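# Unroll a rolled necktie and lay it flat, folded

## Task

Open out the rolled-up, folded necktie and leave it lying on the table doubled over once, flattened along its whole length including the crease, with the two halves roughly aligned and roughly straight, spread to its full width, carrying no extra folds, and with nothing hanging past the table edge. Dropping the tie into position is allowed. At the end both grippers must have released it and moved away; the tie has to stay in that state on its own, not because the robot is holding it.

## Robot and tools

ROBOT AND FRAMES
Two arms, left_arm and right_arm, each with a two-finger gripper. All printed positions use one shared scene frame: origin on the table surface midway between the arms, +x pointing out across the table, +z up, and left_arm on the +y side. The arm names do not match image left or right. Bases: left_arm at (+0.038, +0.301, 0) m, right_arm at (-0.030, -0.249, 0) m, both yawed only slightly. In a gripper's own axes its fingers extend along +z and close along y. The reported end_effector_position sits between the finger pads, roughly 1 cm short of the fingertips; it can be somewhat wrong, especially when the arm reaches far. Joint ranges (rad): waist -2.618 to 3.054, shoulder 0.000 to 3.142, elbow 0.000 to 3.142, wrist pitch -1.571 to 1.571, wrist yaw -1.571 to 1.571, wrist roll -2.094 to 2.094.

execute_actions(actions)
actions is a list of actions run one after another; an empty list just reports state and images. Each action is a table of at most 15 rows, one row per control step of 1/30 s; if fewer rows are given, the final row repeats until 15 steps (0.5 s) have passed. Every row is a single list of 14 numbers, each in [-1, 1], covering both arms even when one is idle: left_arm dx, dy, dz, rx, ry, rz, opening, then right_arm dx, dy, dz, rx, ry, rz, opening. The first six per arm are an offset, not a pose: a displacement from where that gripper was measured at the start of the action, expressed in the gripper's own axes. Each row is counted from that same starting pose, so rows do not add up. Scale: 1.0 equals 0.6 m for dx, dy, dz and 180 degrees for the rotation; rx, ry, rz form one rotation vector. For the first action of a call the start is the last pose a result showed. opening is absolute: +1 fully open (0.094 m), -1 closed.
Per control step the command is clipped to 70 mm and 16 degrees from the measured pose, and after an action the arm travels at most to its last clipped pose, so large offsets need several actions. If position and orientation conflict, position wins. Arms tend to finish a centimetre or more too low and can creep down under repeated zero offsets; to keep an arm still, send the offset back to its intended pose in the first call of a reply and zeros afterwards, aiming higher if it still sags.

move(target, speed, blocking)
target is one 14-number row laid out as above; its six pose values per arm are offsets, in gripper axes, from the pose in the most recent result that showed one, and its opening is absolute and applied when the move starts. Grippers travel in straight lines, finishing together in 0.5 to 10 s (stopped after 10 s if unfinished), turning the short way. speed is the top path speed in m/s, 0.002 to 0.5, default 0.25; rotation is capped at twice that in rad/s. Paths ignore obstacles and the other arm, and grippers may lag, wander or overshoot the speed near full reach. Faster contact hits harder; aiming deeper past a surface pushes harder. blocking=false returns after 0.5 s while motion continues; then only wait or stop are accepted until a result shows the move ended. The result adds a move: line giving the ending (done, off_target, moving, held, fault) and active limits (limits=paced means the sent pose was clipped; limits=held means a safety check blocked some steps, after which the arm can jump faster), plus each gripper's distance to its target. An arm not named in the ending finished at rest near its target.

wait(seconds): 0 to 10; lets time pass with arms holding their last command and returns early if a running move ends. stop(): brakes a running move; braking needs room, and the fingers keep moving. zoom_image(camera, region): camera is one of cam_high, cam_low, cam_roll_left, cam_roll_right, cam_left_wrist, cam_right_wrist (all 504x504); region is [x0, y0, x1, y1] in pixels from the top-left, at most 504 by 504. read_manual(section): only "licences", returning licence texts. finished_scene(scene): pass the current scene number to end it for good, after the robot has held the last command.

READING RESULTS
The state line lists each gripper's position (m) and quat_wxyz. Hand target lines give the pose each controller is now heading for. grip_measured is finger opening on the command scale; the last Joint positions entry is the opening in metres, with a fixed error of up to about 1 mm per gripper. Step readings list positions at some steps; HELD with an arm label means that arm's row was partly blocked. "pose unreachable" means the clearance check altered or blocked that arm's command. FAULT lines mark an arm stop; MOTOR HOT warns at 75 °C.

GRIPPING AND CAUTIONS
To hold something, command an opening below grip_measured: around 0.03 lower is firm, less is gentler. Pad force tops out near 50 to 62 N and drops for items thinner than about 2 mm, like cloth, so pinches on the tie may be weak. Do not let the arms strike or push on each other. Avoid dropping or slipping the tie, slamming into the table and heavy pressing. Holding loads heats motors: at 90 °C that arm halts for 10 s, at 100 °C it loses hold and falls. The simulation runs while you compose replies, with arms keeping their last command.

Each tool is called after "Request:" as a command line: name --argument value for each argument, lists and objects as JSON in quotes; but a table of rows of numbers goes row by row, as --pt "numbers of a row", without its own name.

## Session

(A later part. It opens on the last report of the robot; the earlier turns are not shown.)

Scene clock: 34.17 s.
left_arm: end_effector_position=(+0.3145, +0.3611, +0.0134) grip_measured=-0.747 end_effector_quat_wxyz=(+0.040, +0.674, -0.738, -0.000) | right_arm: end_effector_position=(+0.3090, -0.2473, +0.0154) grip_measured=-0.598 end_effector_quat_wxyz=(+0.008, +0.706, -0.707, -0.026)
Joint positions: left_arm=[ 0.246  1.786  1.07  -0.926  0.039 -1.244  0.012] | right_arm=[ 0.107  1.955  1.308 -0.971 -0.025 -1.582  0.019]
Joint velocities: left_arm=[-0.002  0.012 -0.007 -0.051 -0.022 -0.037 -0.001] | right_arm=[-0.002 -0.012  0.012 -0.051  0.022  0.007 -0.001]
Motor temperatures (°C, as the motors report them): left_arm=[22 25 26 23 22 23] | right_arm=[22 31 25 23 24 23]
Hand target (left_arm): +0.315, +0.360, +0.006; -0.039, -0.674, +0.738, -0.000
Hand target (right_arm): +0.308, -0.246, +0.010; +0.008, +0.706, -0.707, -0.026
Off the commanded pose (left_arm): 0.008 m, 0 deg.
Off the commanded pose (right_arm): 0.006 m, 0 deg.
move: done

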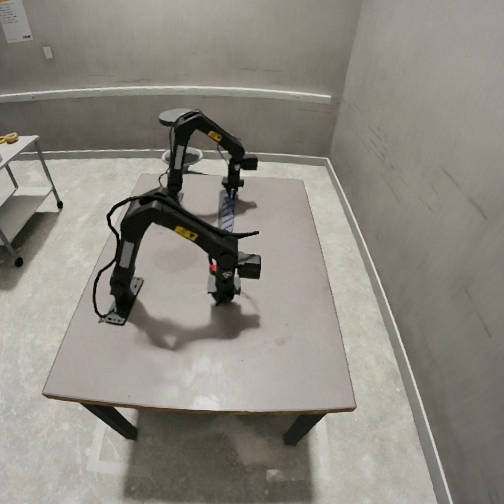

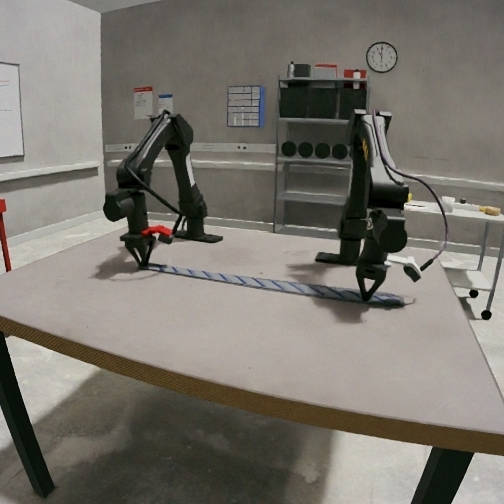

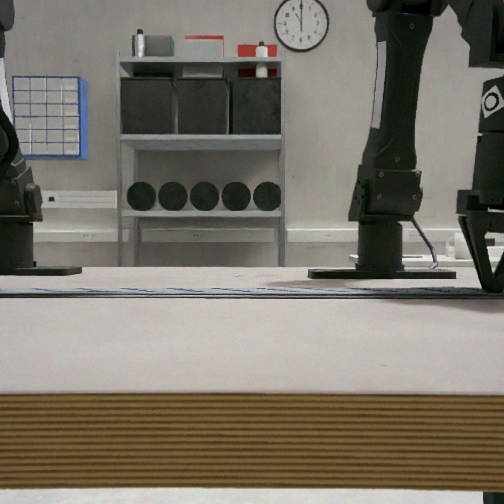

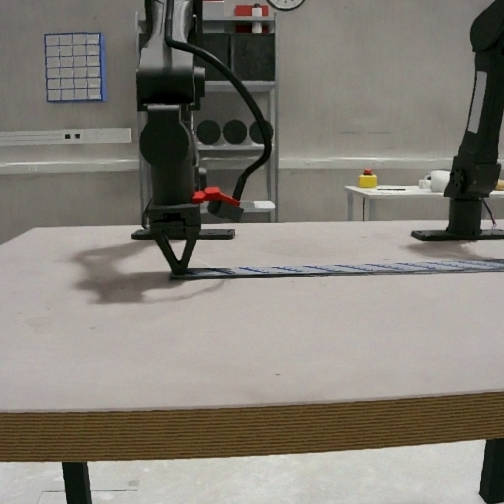

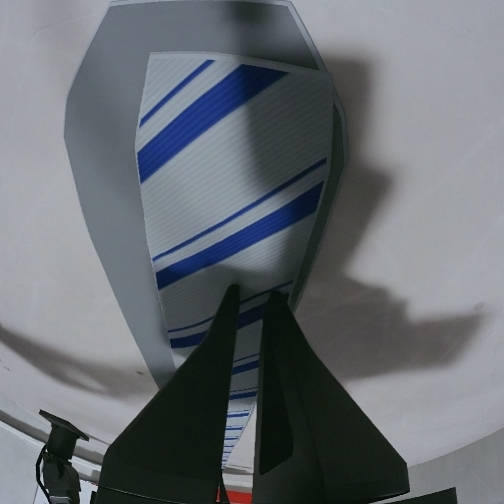

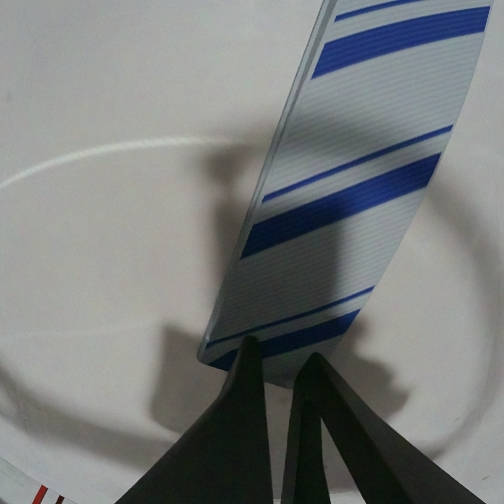

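Request:
move --target '[-0.08,0.015,0.012,0,0,0,-0.75, 0.025,0,0.025,0,0,0,-0.6]' --speed 0.04

Request:
move --target '[0,0.03,-0.2,0,0,0,-0.75, 0,0.03,-0.2,0,0,0,-0.6]'

Request:
zoom_image --camera "cam_roll_right" --region '[140,240,260,290]'

Request:
zoom_image --camera "cam_low" --region '[120,250,420,330]'

Scene clock: 35.80 s.
left_arm: end_effector_position=(+0.3077, +0.3910, +0.0130) grip_measured=-0.747 end_effector_quat_wxyz=(+0.052, +0.672, -0.738, +0.026) | right_arm: end_effector_position=(+0.3152, -0.2574, +0.0130) grip_measured=-0.598 end_effector_quat_wxyz=(-0.001, +0.708, -0.706, -0.017)
Joint positions: left_arm=[ 0.384  1.798  1.081 -0.933  0.086 -1.101  0.012] | right_arm=[ 0.078  1.959  1.304 -0.938 -0.025 -1.614  0.019]
Joint velocities: left_arm=[ 0.002  0.012 -0.012 -0.051 -0.051  0.022 -0.   ] | right_arm=[ 0.002 -0.002 -0.012 -0.066  0.007  0.022  0.   ]
Motor temperatures (°C, as the motors report them): left_arm=[22 25 26 23 22 23] | right_arm=[22 31 25 23 24 23]
Hand target (left_arm): +0.308, +0.408, +0.004; -0.042, -0.674, +0.738, +0.000
Hand target (right_arm): +0.308, -0.262, +0.000; +0.008, +0.706, -0.707, -0.026
Off the commanded pose (left_arm): 0.020 m, 3 deg.
Off the commanded pose (right_arm): 0.015 m, 1 deg.
move: off_target (left_arm, right_arm)

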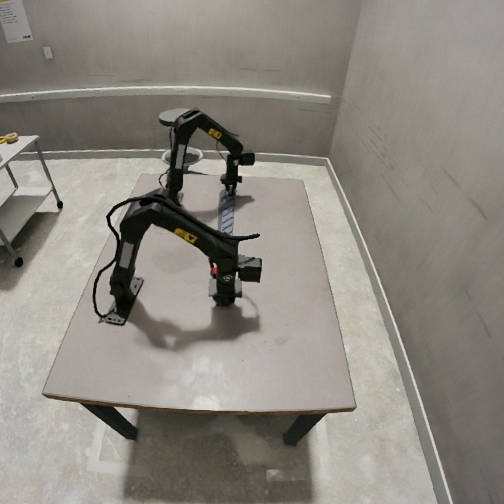

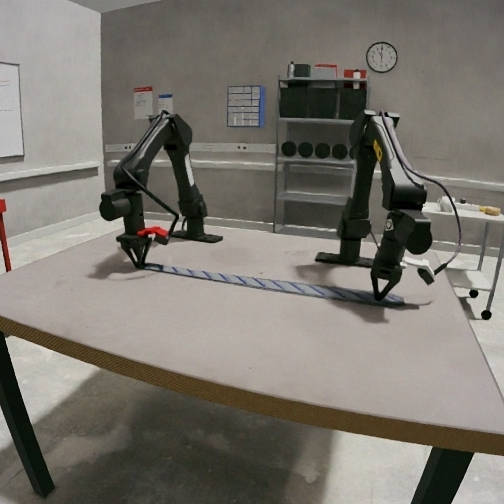

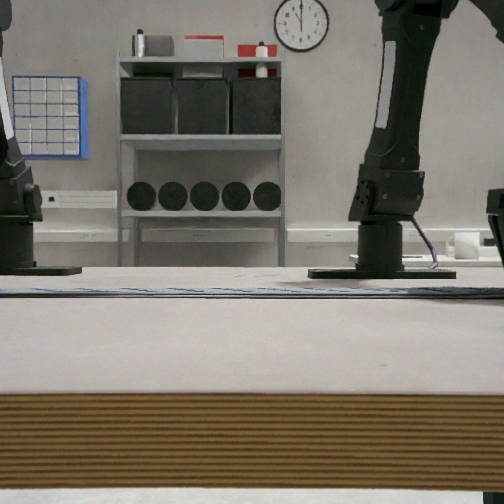

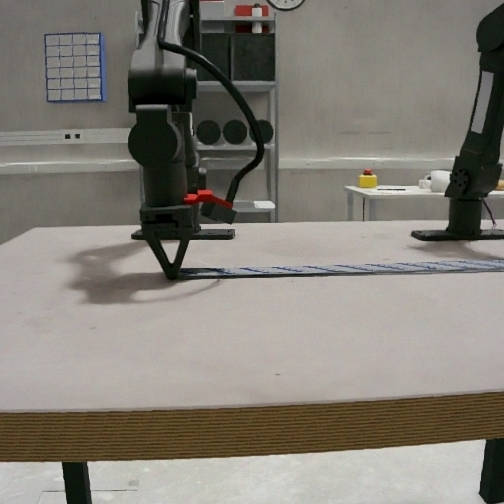

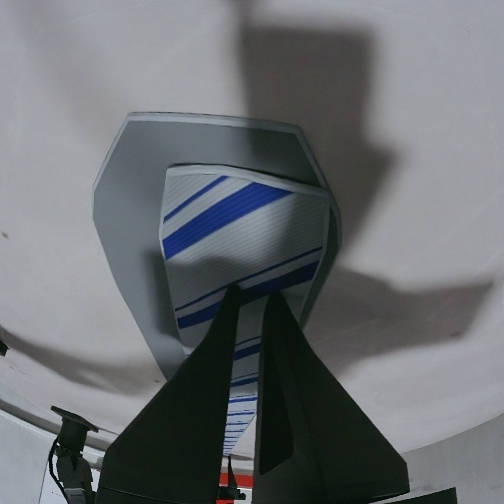

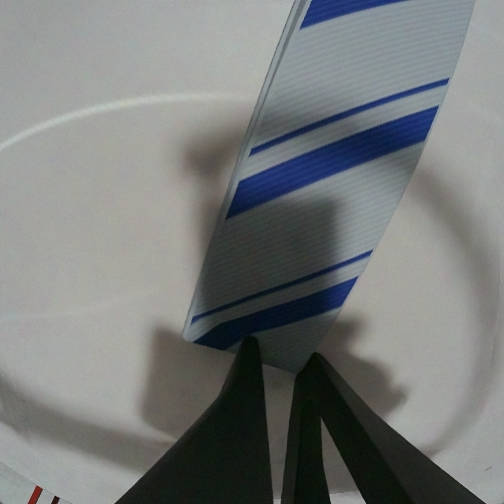

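Scene clock: 37.03 s.
left_arm: end_effector_position=(+0.2942, +0.4020, +0.1223) grip_measured=-0.747 end_effector_quat_wxyz=(+0.067, +0.673, -0.737, +0.026) | right_arm: end_effector_position=(+0.2992, -0.2589, +0.1230) grip_measured=-0.598 end_effector_quat_wxyz=(+0.004, +0.708, -0.706, -0.023)
Joint positions: left_arm=[ 0.442  1.688  1.398 -1.394  0.091 -1.044  0.012] | right_arm=[ 0.072  1.826  1.575 -1.359 -0.025 -1.622  0.019]
Joint velocities: left_arm=[ 0.017 -0.007 -0.007  0.007  0.125 -0.022  0.   ] | right_arm=[ 0.022 -0.012 -0.012  0.051  0.007 -0.066  0.   ]
Motor temperatures (°C, as the motors report them): left_arm=[22 25 26 23 22 23] | right_arm=[22 31 25 23 24 23]
Hand target (left_arm): +0.295, +0.407, +0.132; -0.053, -0.672, +0.738, -0.026
Hand target (right_arm): +0.301, -0.262, +0.133; -0.002, +0.708, -0.706, -0.017
Off the commanded pose (left_arm): 0.011 m, 2 deg.
Off the commanded pose (right_arm): 0.010 m, 1 deg.
move: off_target (left_arm)

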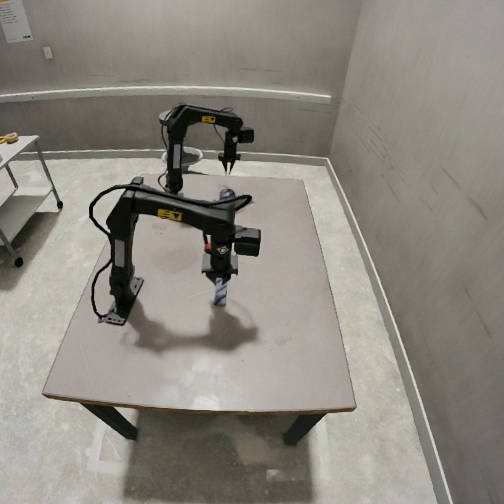

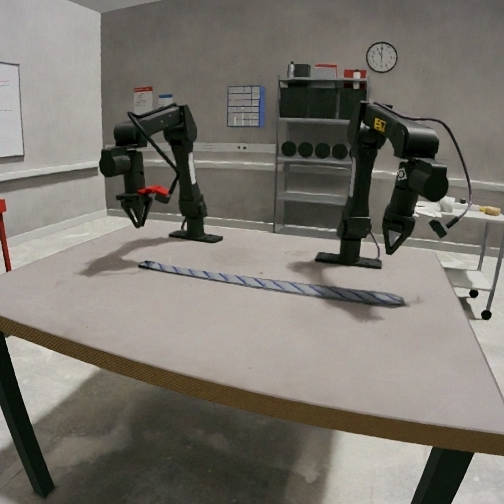

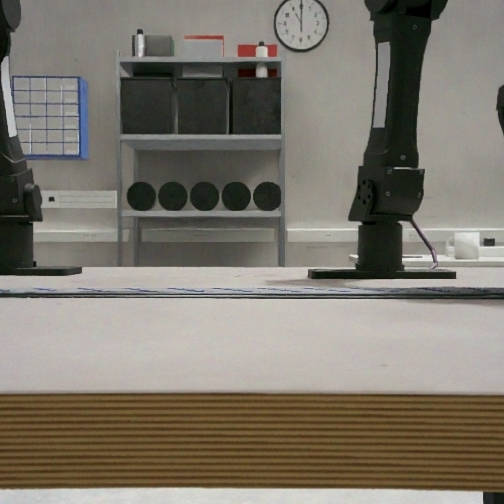

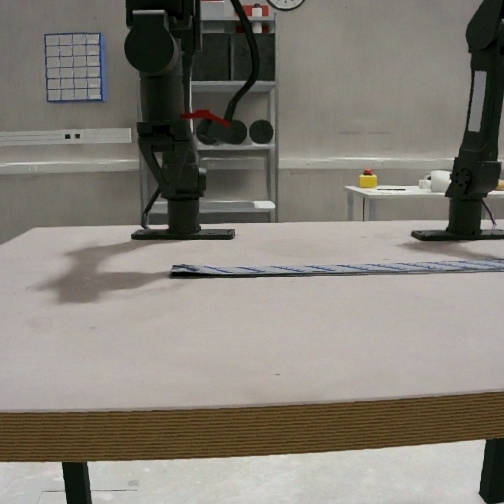

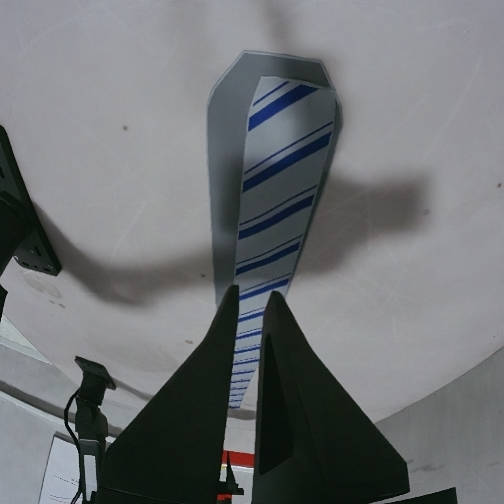

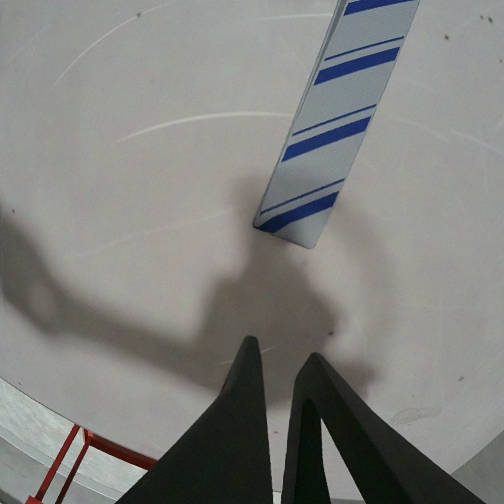

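Region (140, 240, 260, 290) of cam_roll_right's 504x504 image, scaled by 4.200, with more detail than that image has; it fills the top 210 rows of this view, and the rest is white.

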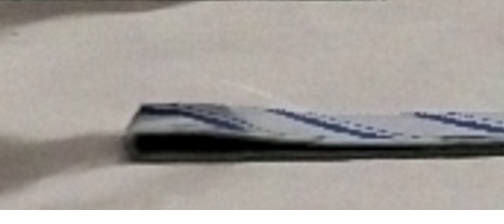

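Region (120, 250, 420, 330) of cam_low's 504x504 image, scaled by 1.680, with more detail than that image has; it fills the top 134 rows of this view, and the rest is white.

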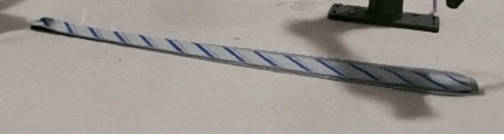

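Request:
move --target '[0,0.06,-0.02,0,0,0,-0.75, -0.035,-0.008,0.165,0,0,0,-0.4]' --speed 0.15

Request:
move --target '[0,0,0,0,0,0,-0.75, 0.03,0.005,0.045,0,0,0,-0.4]' --speed 0.03

Request:
move --target '[0,0,0,0,0,0,-0.75, 0.012,0.012,0.035,0,0,0,-0.7]' --speed 0.03

Request:
move --target '[0,0,-0.02,0,0,0,-0.75, 0,0.05,-0.2,0,0,0,-0.7]'

Request:
zoom_image --camera "cam_roll_right" --region '[140,240,260,290]'

Scene clock: 38.53 s.
left_arm: end_effector_position=(+0.2662, +0.4064, +0.1310) grip_measured=-0.747 end_effector_quat_wxyz=(+0.072, +0.673, -0.736, +0.029) | right_arm: end_effector_position=(+0.3007, -0.2373, +0.0263) grip_measured=-0.402 end_effector_quat_wxyz=(+0.004, +0.708, -0.706, -0.021)
Joint positions: left_arm=[ 0.504  1.608  1.345 -1.434  0.091 -0.983  0.012] | right_arm=[ 0.137  1.901  1.279 -0.985 -0.025 -1.556  0.028]
Joint velocities: left_arm=[-0.007 -0.007 -0.002 -0.007  0.037  0.037 -0.   ] | right_arm=[-0.002 -0.002  0.002  0.022  0.007 -0.007  0.001]
Motor temperatures (°C, as the motors report them): left_arm=[22 25 26 23 22 23] | right_arm=[22 31 25 23 24 23]
Hand target (left_arm): +0.259, +0.407, +0.136; -0.068, -0.673, +0.736, -0.026
Hand target (right_arm): +0.299, -0.234, +0.025; +0.004, +0.708, -0.706, -0.023
Off the commanded pose (left_arm): 0.009 m, 1 deg.
Off the commanded pose (right_arm): 0.003 m, 0 deg.
move: done

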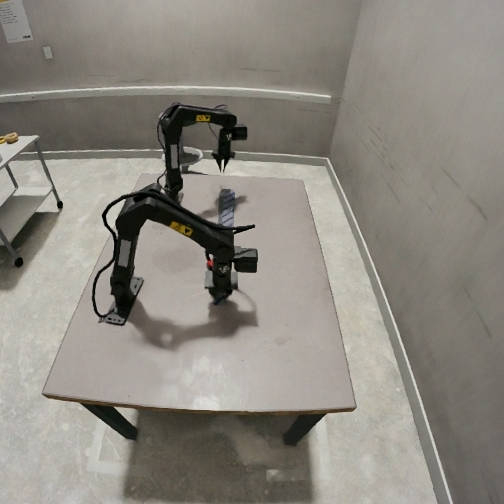

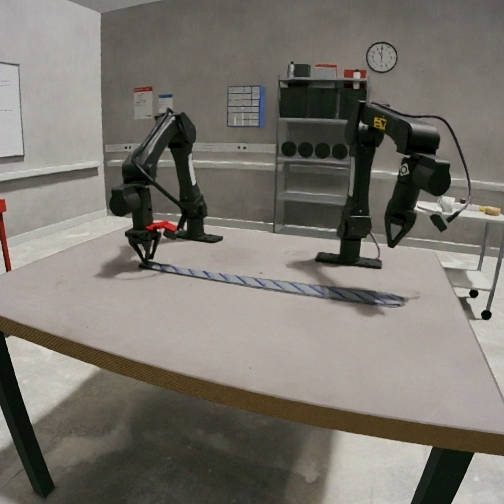

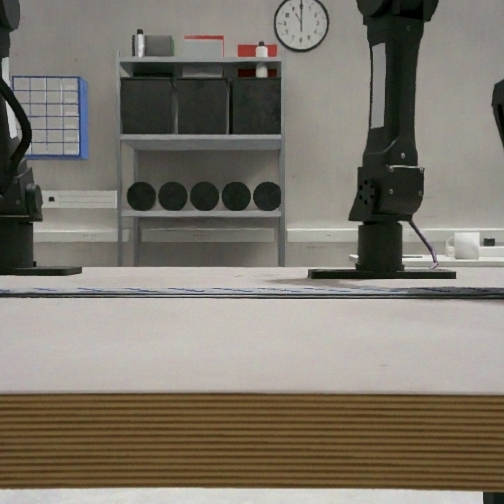

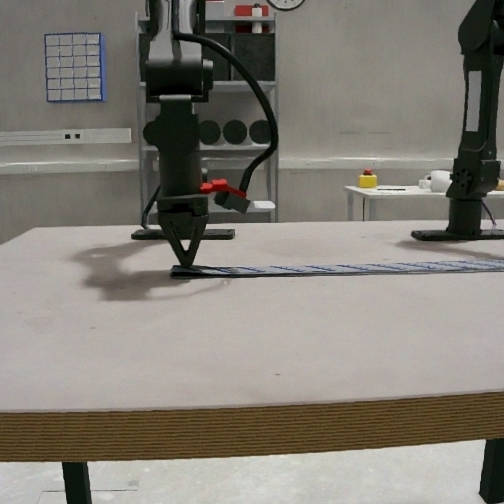

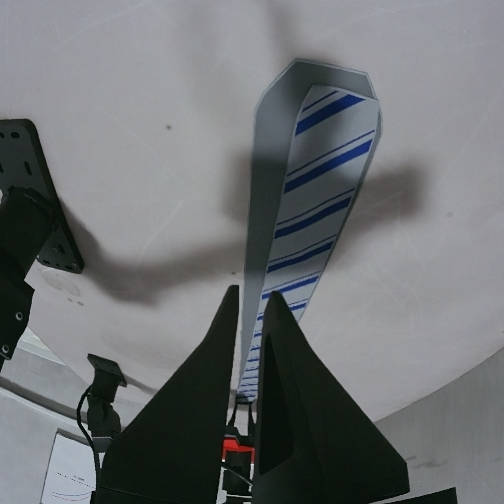

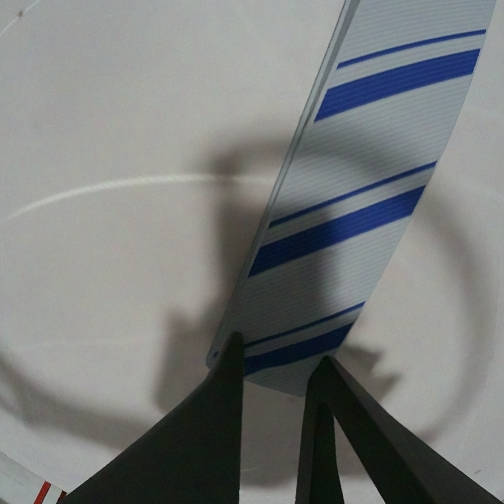

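Scene clock: 39.83 s.
left_arm: end_effector_position=(+0.2662, +0.4064, +0.1310) grip_measured=-0.747 end_effector_quat_wxyz=(+0.072, +0.673, -0.736, +0.029) | right_arm: end_effector_position=(+0.3027, -0.2458, +0.0138) grip_measured=-0.402 end_effector_quat_wxyz=(-0.007, +0.711, -0.703, -0.020)
Joint positions: left_arm=[ 0.504  1.608  1.345 -1.434  0.091 -0.983  0.012] | right_arm=[ 0.104  1.911  1.239 -0.919 -0.038 -1.597  0.028]
Joint velocities: left_arm=[-0.022  0.012 -0.007 -0.007 -0.007  0.022 -0.001] | right_arm=[-0.007 -0.002  0.012  0.066 -0.051  0.007 -0.001]
Motor temperatures (°C, as the motors report them): left_arm=[22 25 26 23 22 23] | right_arm=[22 31 25 23 24 23]
Hand target (left_arm): +0.266, +0.406, +0.131; -0.072, -0.673, +0.736, -0.029
Hand target (right_arm): +0.296, -0.254, -0.000; +0.005, +0.708, -0.706, -0.022
Off the commanded pose (left_arm): 0.000 m, 0 deg.
Off the commanded pose (right_arm): 0.018 m, 1 deg.
move: off_target (right_arm)

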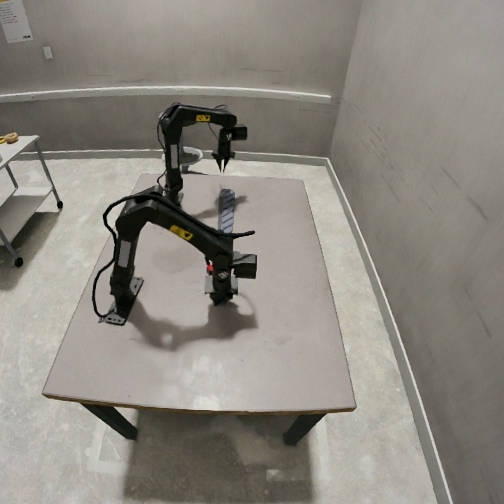

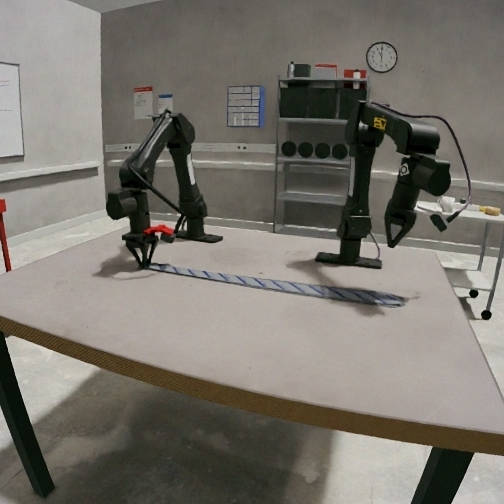

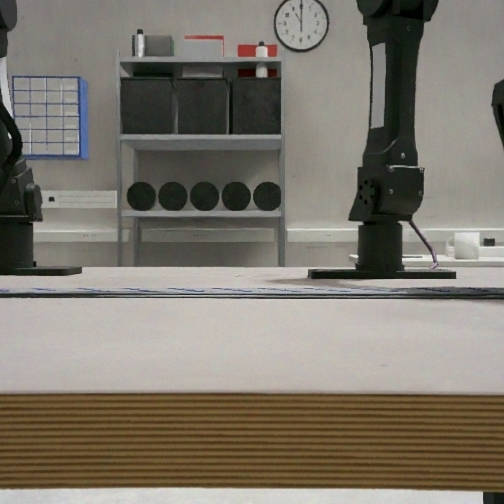

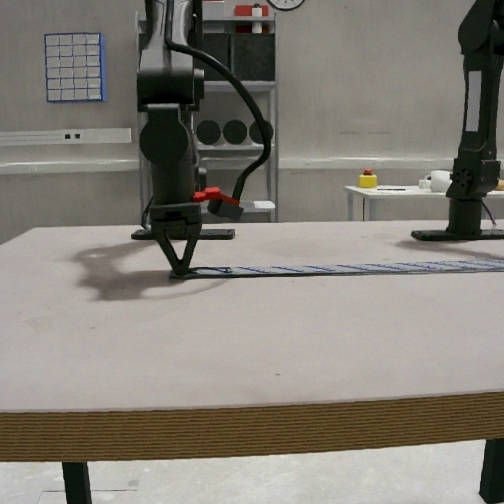

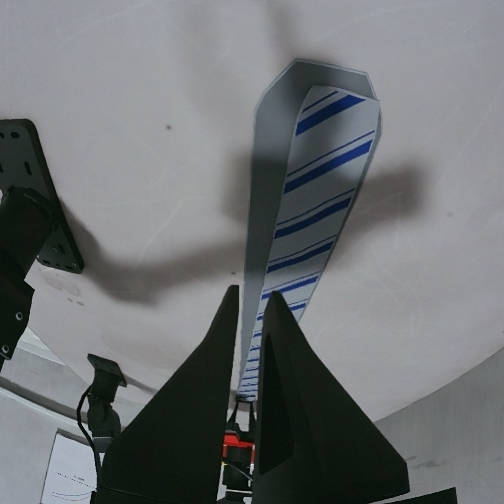

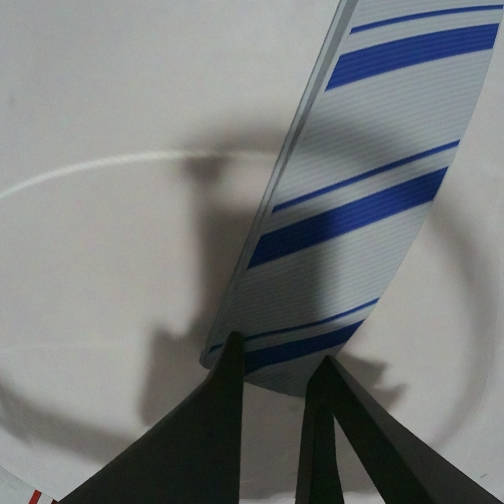

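Scene clock: 40.83 s.
left_arm: end_effector_position=(+0.2662, +0.4064, +0.1310) grip_measured=-0.747 end_effector_quat_wxyz=(+0.072, +0.673, -0.736, +0.029) | right_arm: end_effector_position=(+0.3065, -0.2460, +0.0134) grip_measured=-0.697 end_effector_quat_wxyz=(-0.023, +0.713, -0.701, -0.010)
Joint positions: left_arm=[ 0.504  1.608  1.345 -1.434  0.091 -0.983  0.012] | right_arm=[ 0.1    1.893  1.213 -0.873 -0.047 -1.606  0.014]
Joint velocities: left_arm=[-0.012 -0.007  0.002 -0.066 -0.007  0.037 -0.001] | right_arm=[ 0.007 -0.002 -0.002 -0.037  0.051 -0.007 -0.001]
Motor temperatures (°C, as the motors report them): left_arm=[22 25 26 23 22 23] | right_arm=[22 31 25 23 24 23]
Hand target (left_arm): +0.266, +0.406, +0.131; -0.072, -0.673, +0.736, -0.029
Hand target (right_arm): +0.294, -0.252, -0.006; -0.007, +0.711, -0.703, -0.021
Off the commanded pose (left_arm): 0.000 m, 0 deg.
Off the commanded pose (right_arm): 0.024 m, 2 deg.
move: off_target (right_arm)

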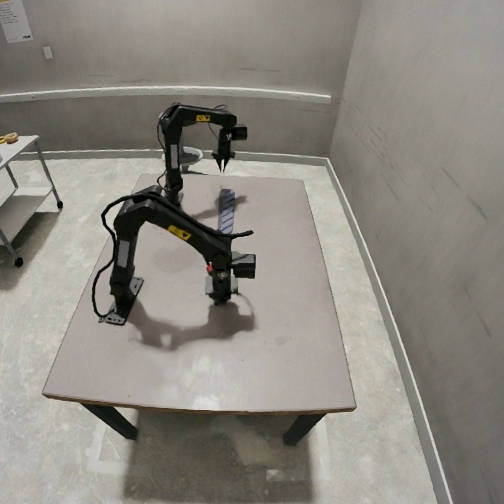

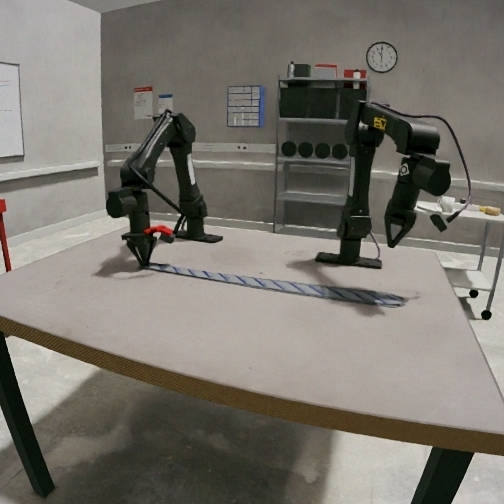

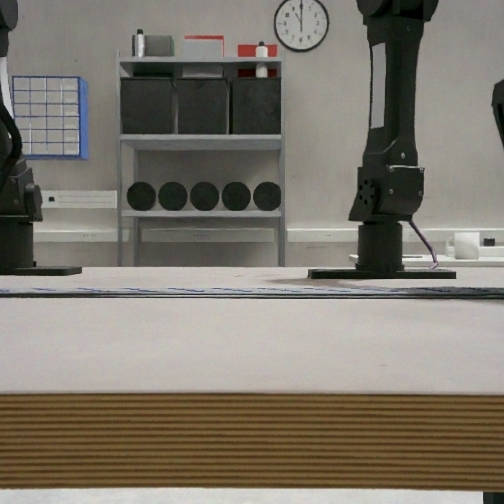

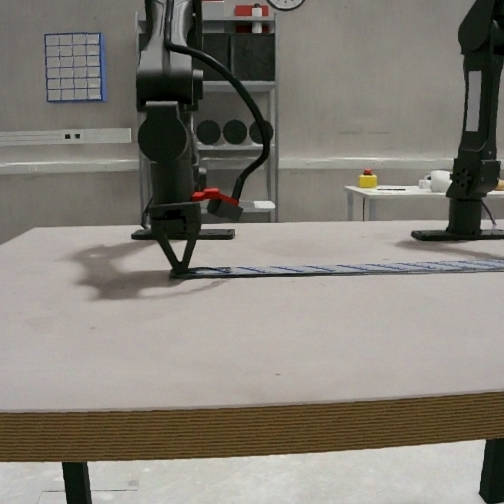

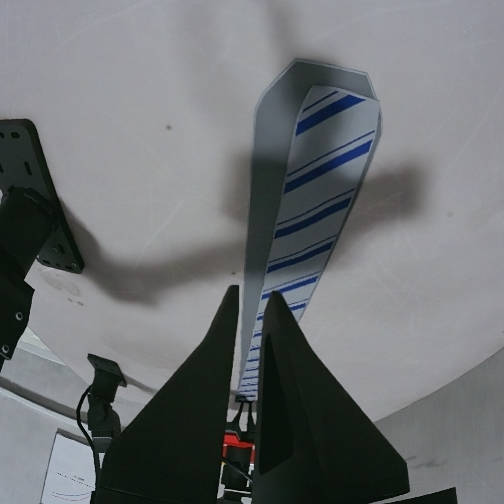

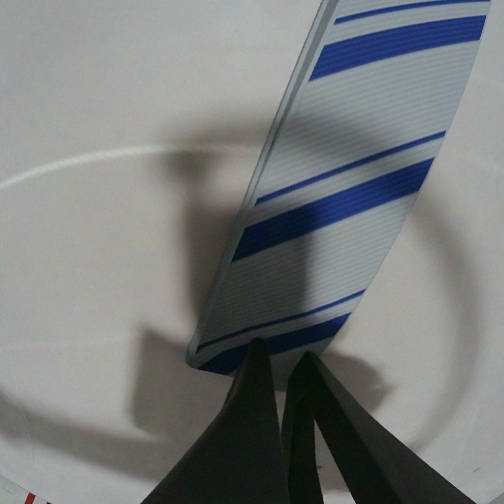

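Scene clock: 42.03 s.
left_arm: end_effector_position=(+0.2639, +0.4051, +0.1372) grip_measured=-0.747 end_effector_quat_wxyz=(+0.077, +0.673, -0.735, +0.027) | right_arm: end_effector_position=(+0.2734, -0.2508, +0.1221) grip_measured=-0.698 end_effector_quat_wxyz=(-0.017, +0.713, -0.700, -0.016)
Joint positions: left_arm=[ 0.504  1.608  1.369 -1.468  0.091 -0.983  0.012] | right_arm=[ 0.081  1.69   1.409 -1.291 -0.047 -1.627  0.014]
Joint velocities: left_arm=[ 0.007  0.002 -0.007  0.051 -0.037 -0.007 -0.001] | right_arm=[-0.002  0.012  0.002 -0.051  0.051  0.007  0.   ]
Motor temperatures (°C, as the motors report them): left_arm=[22 25 26 23 22 23] | right_arm=[22 31 25 23 24 23]
Hand target (left_arm): +0.267, +0.408, +0.143; -0.072, -0.673, +0.736, -0.029
Hand target (right_arm): +0.275, -0.254, +0.132; -0.023, +0.713, -0.701, -0.010
Off the commanded pose (left_arm): 0.007 m, 1 deg.
Off the commanded pose (right_arm): 0.011 m, 1 deg.
move: off_target (right_arm)

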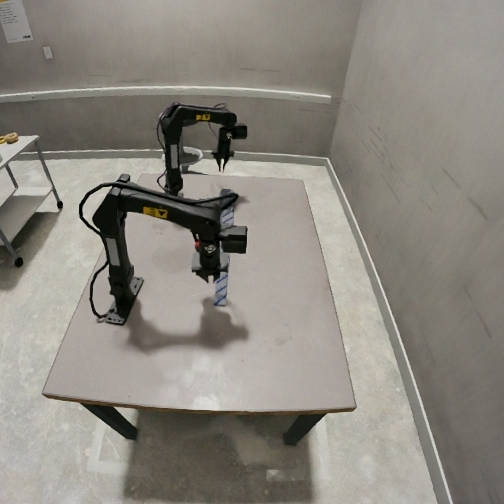

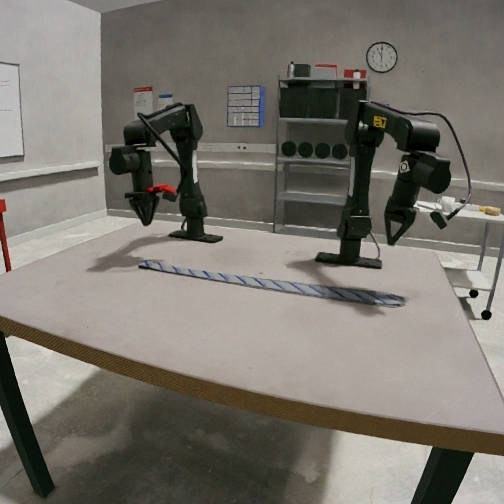

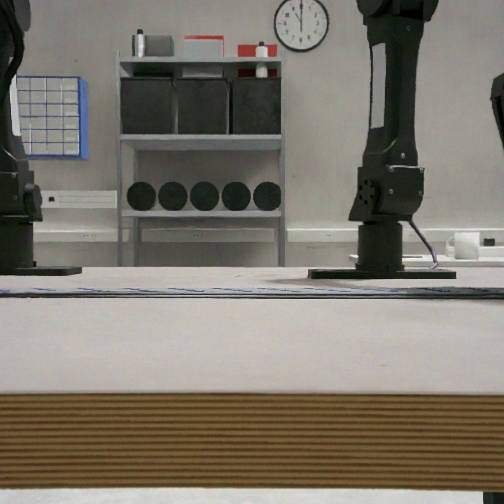

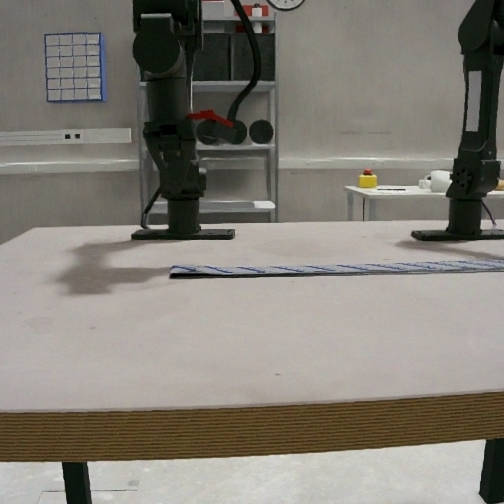

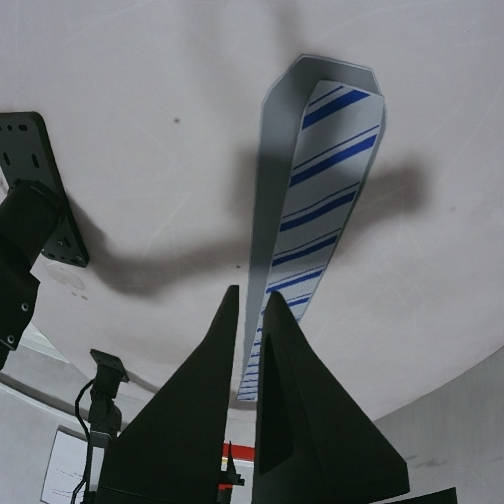

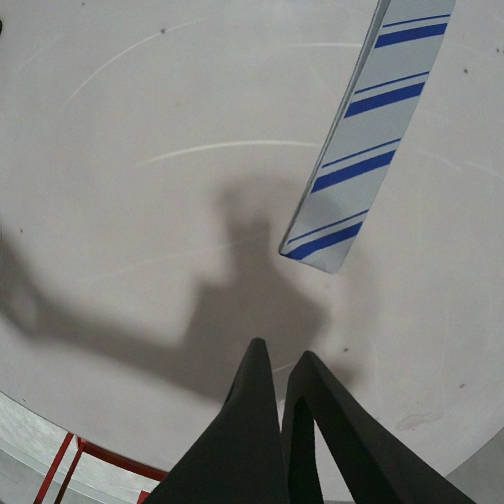

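Region (140, 240, 260, 290) of cam_roll_right's 504x504 image, scaled by 4.200, with more detail than that image has; it fills the top 210 rows of this view, and the rest is white.

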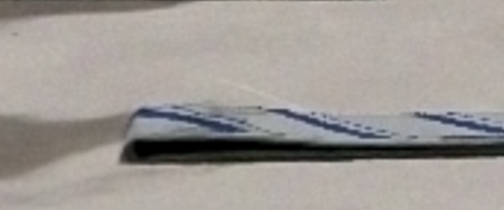

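Flatter now.

Request:
finished_scene --scene 2

The scene is finished: the task was done.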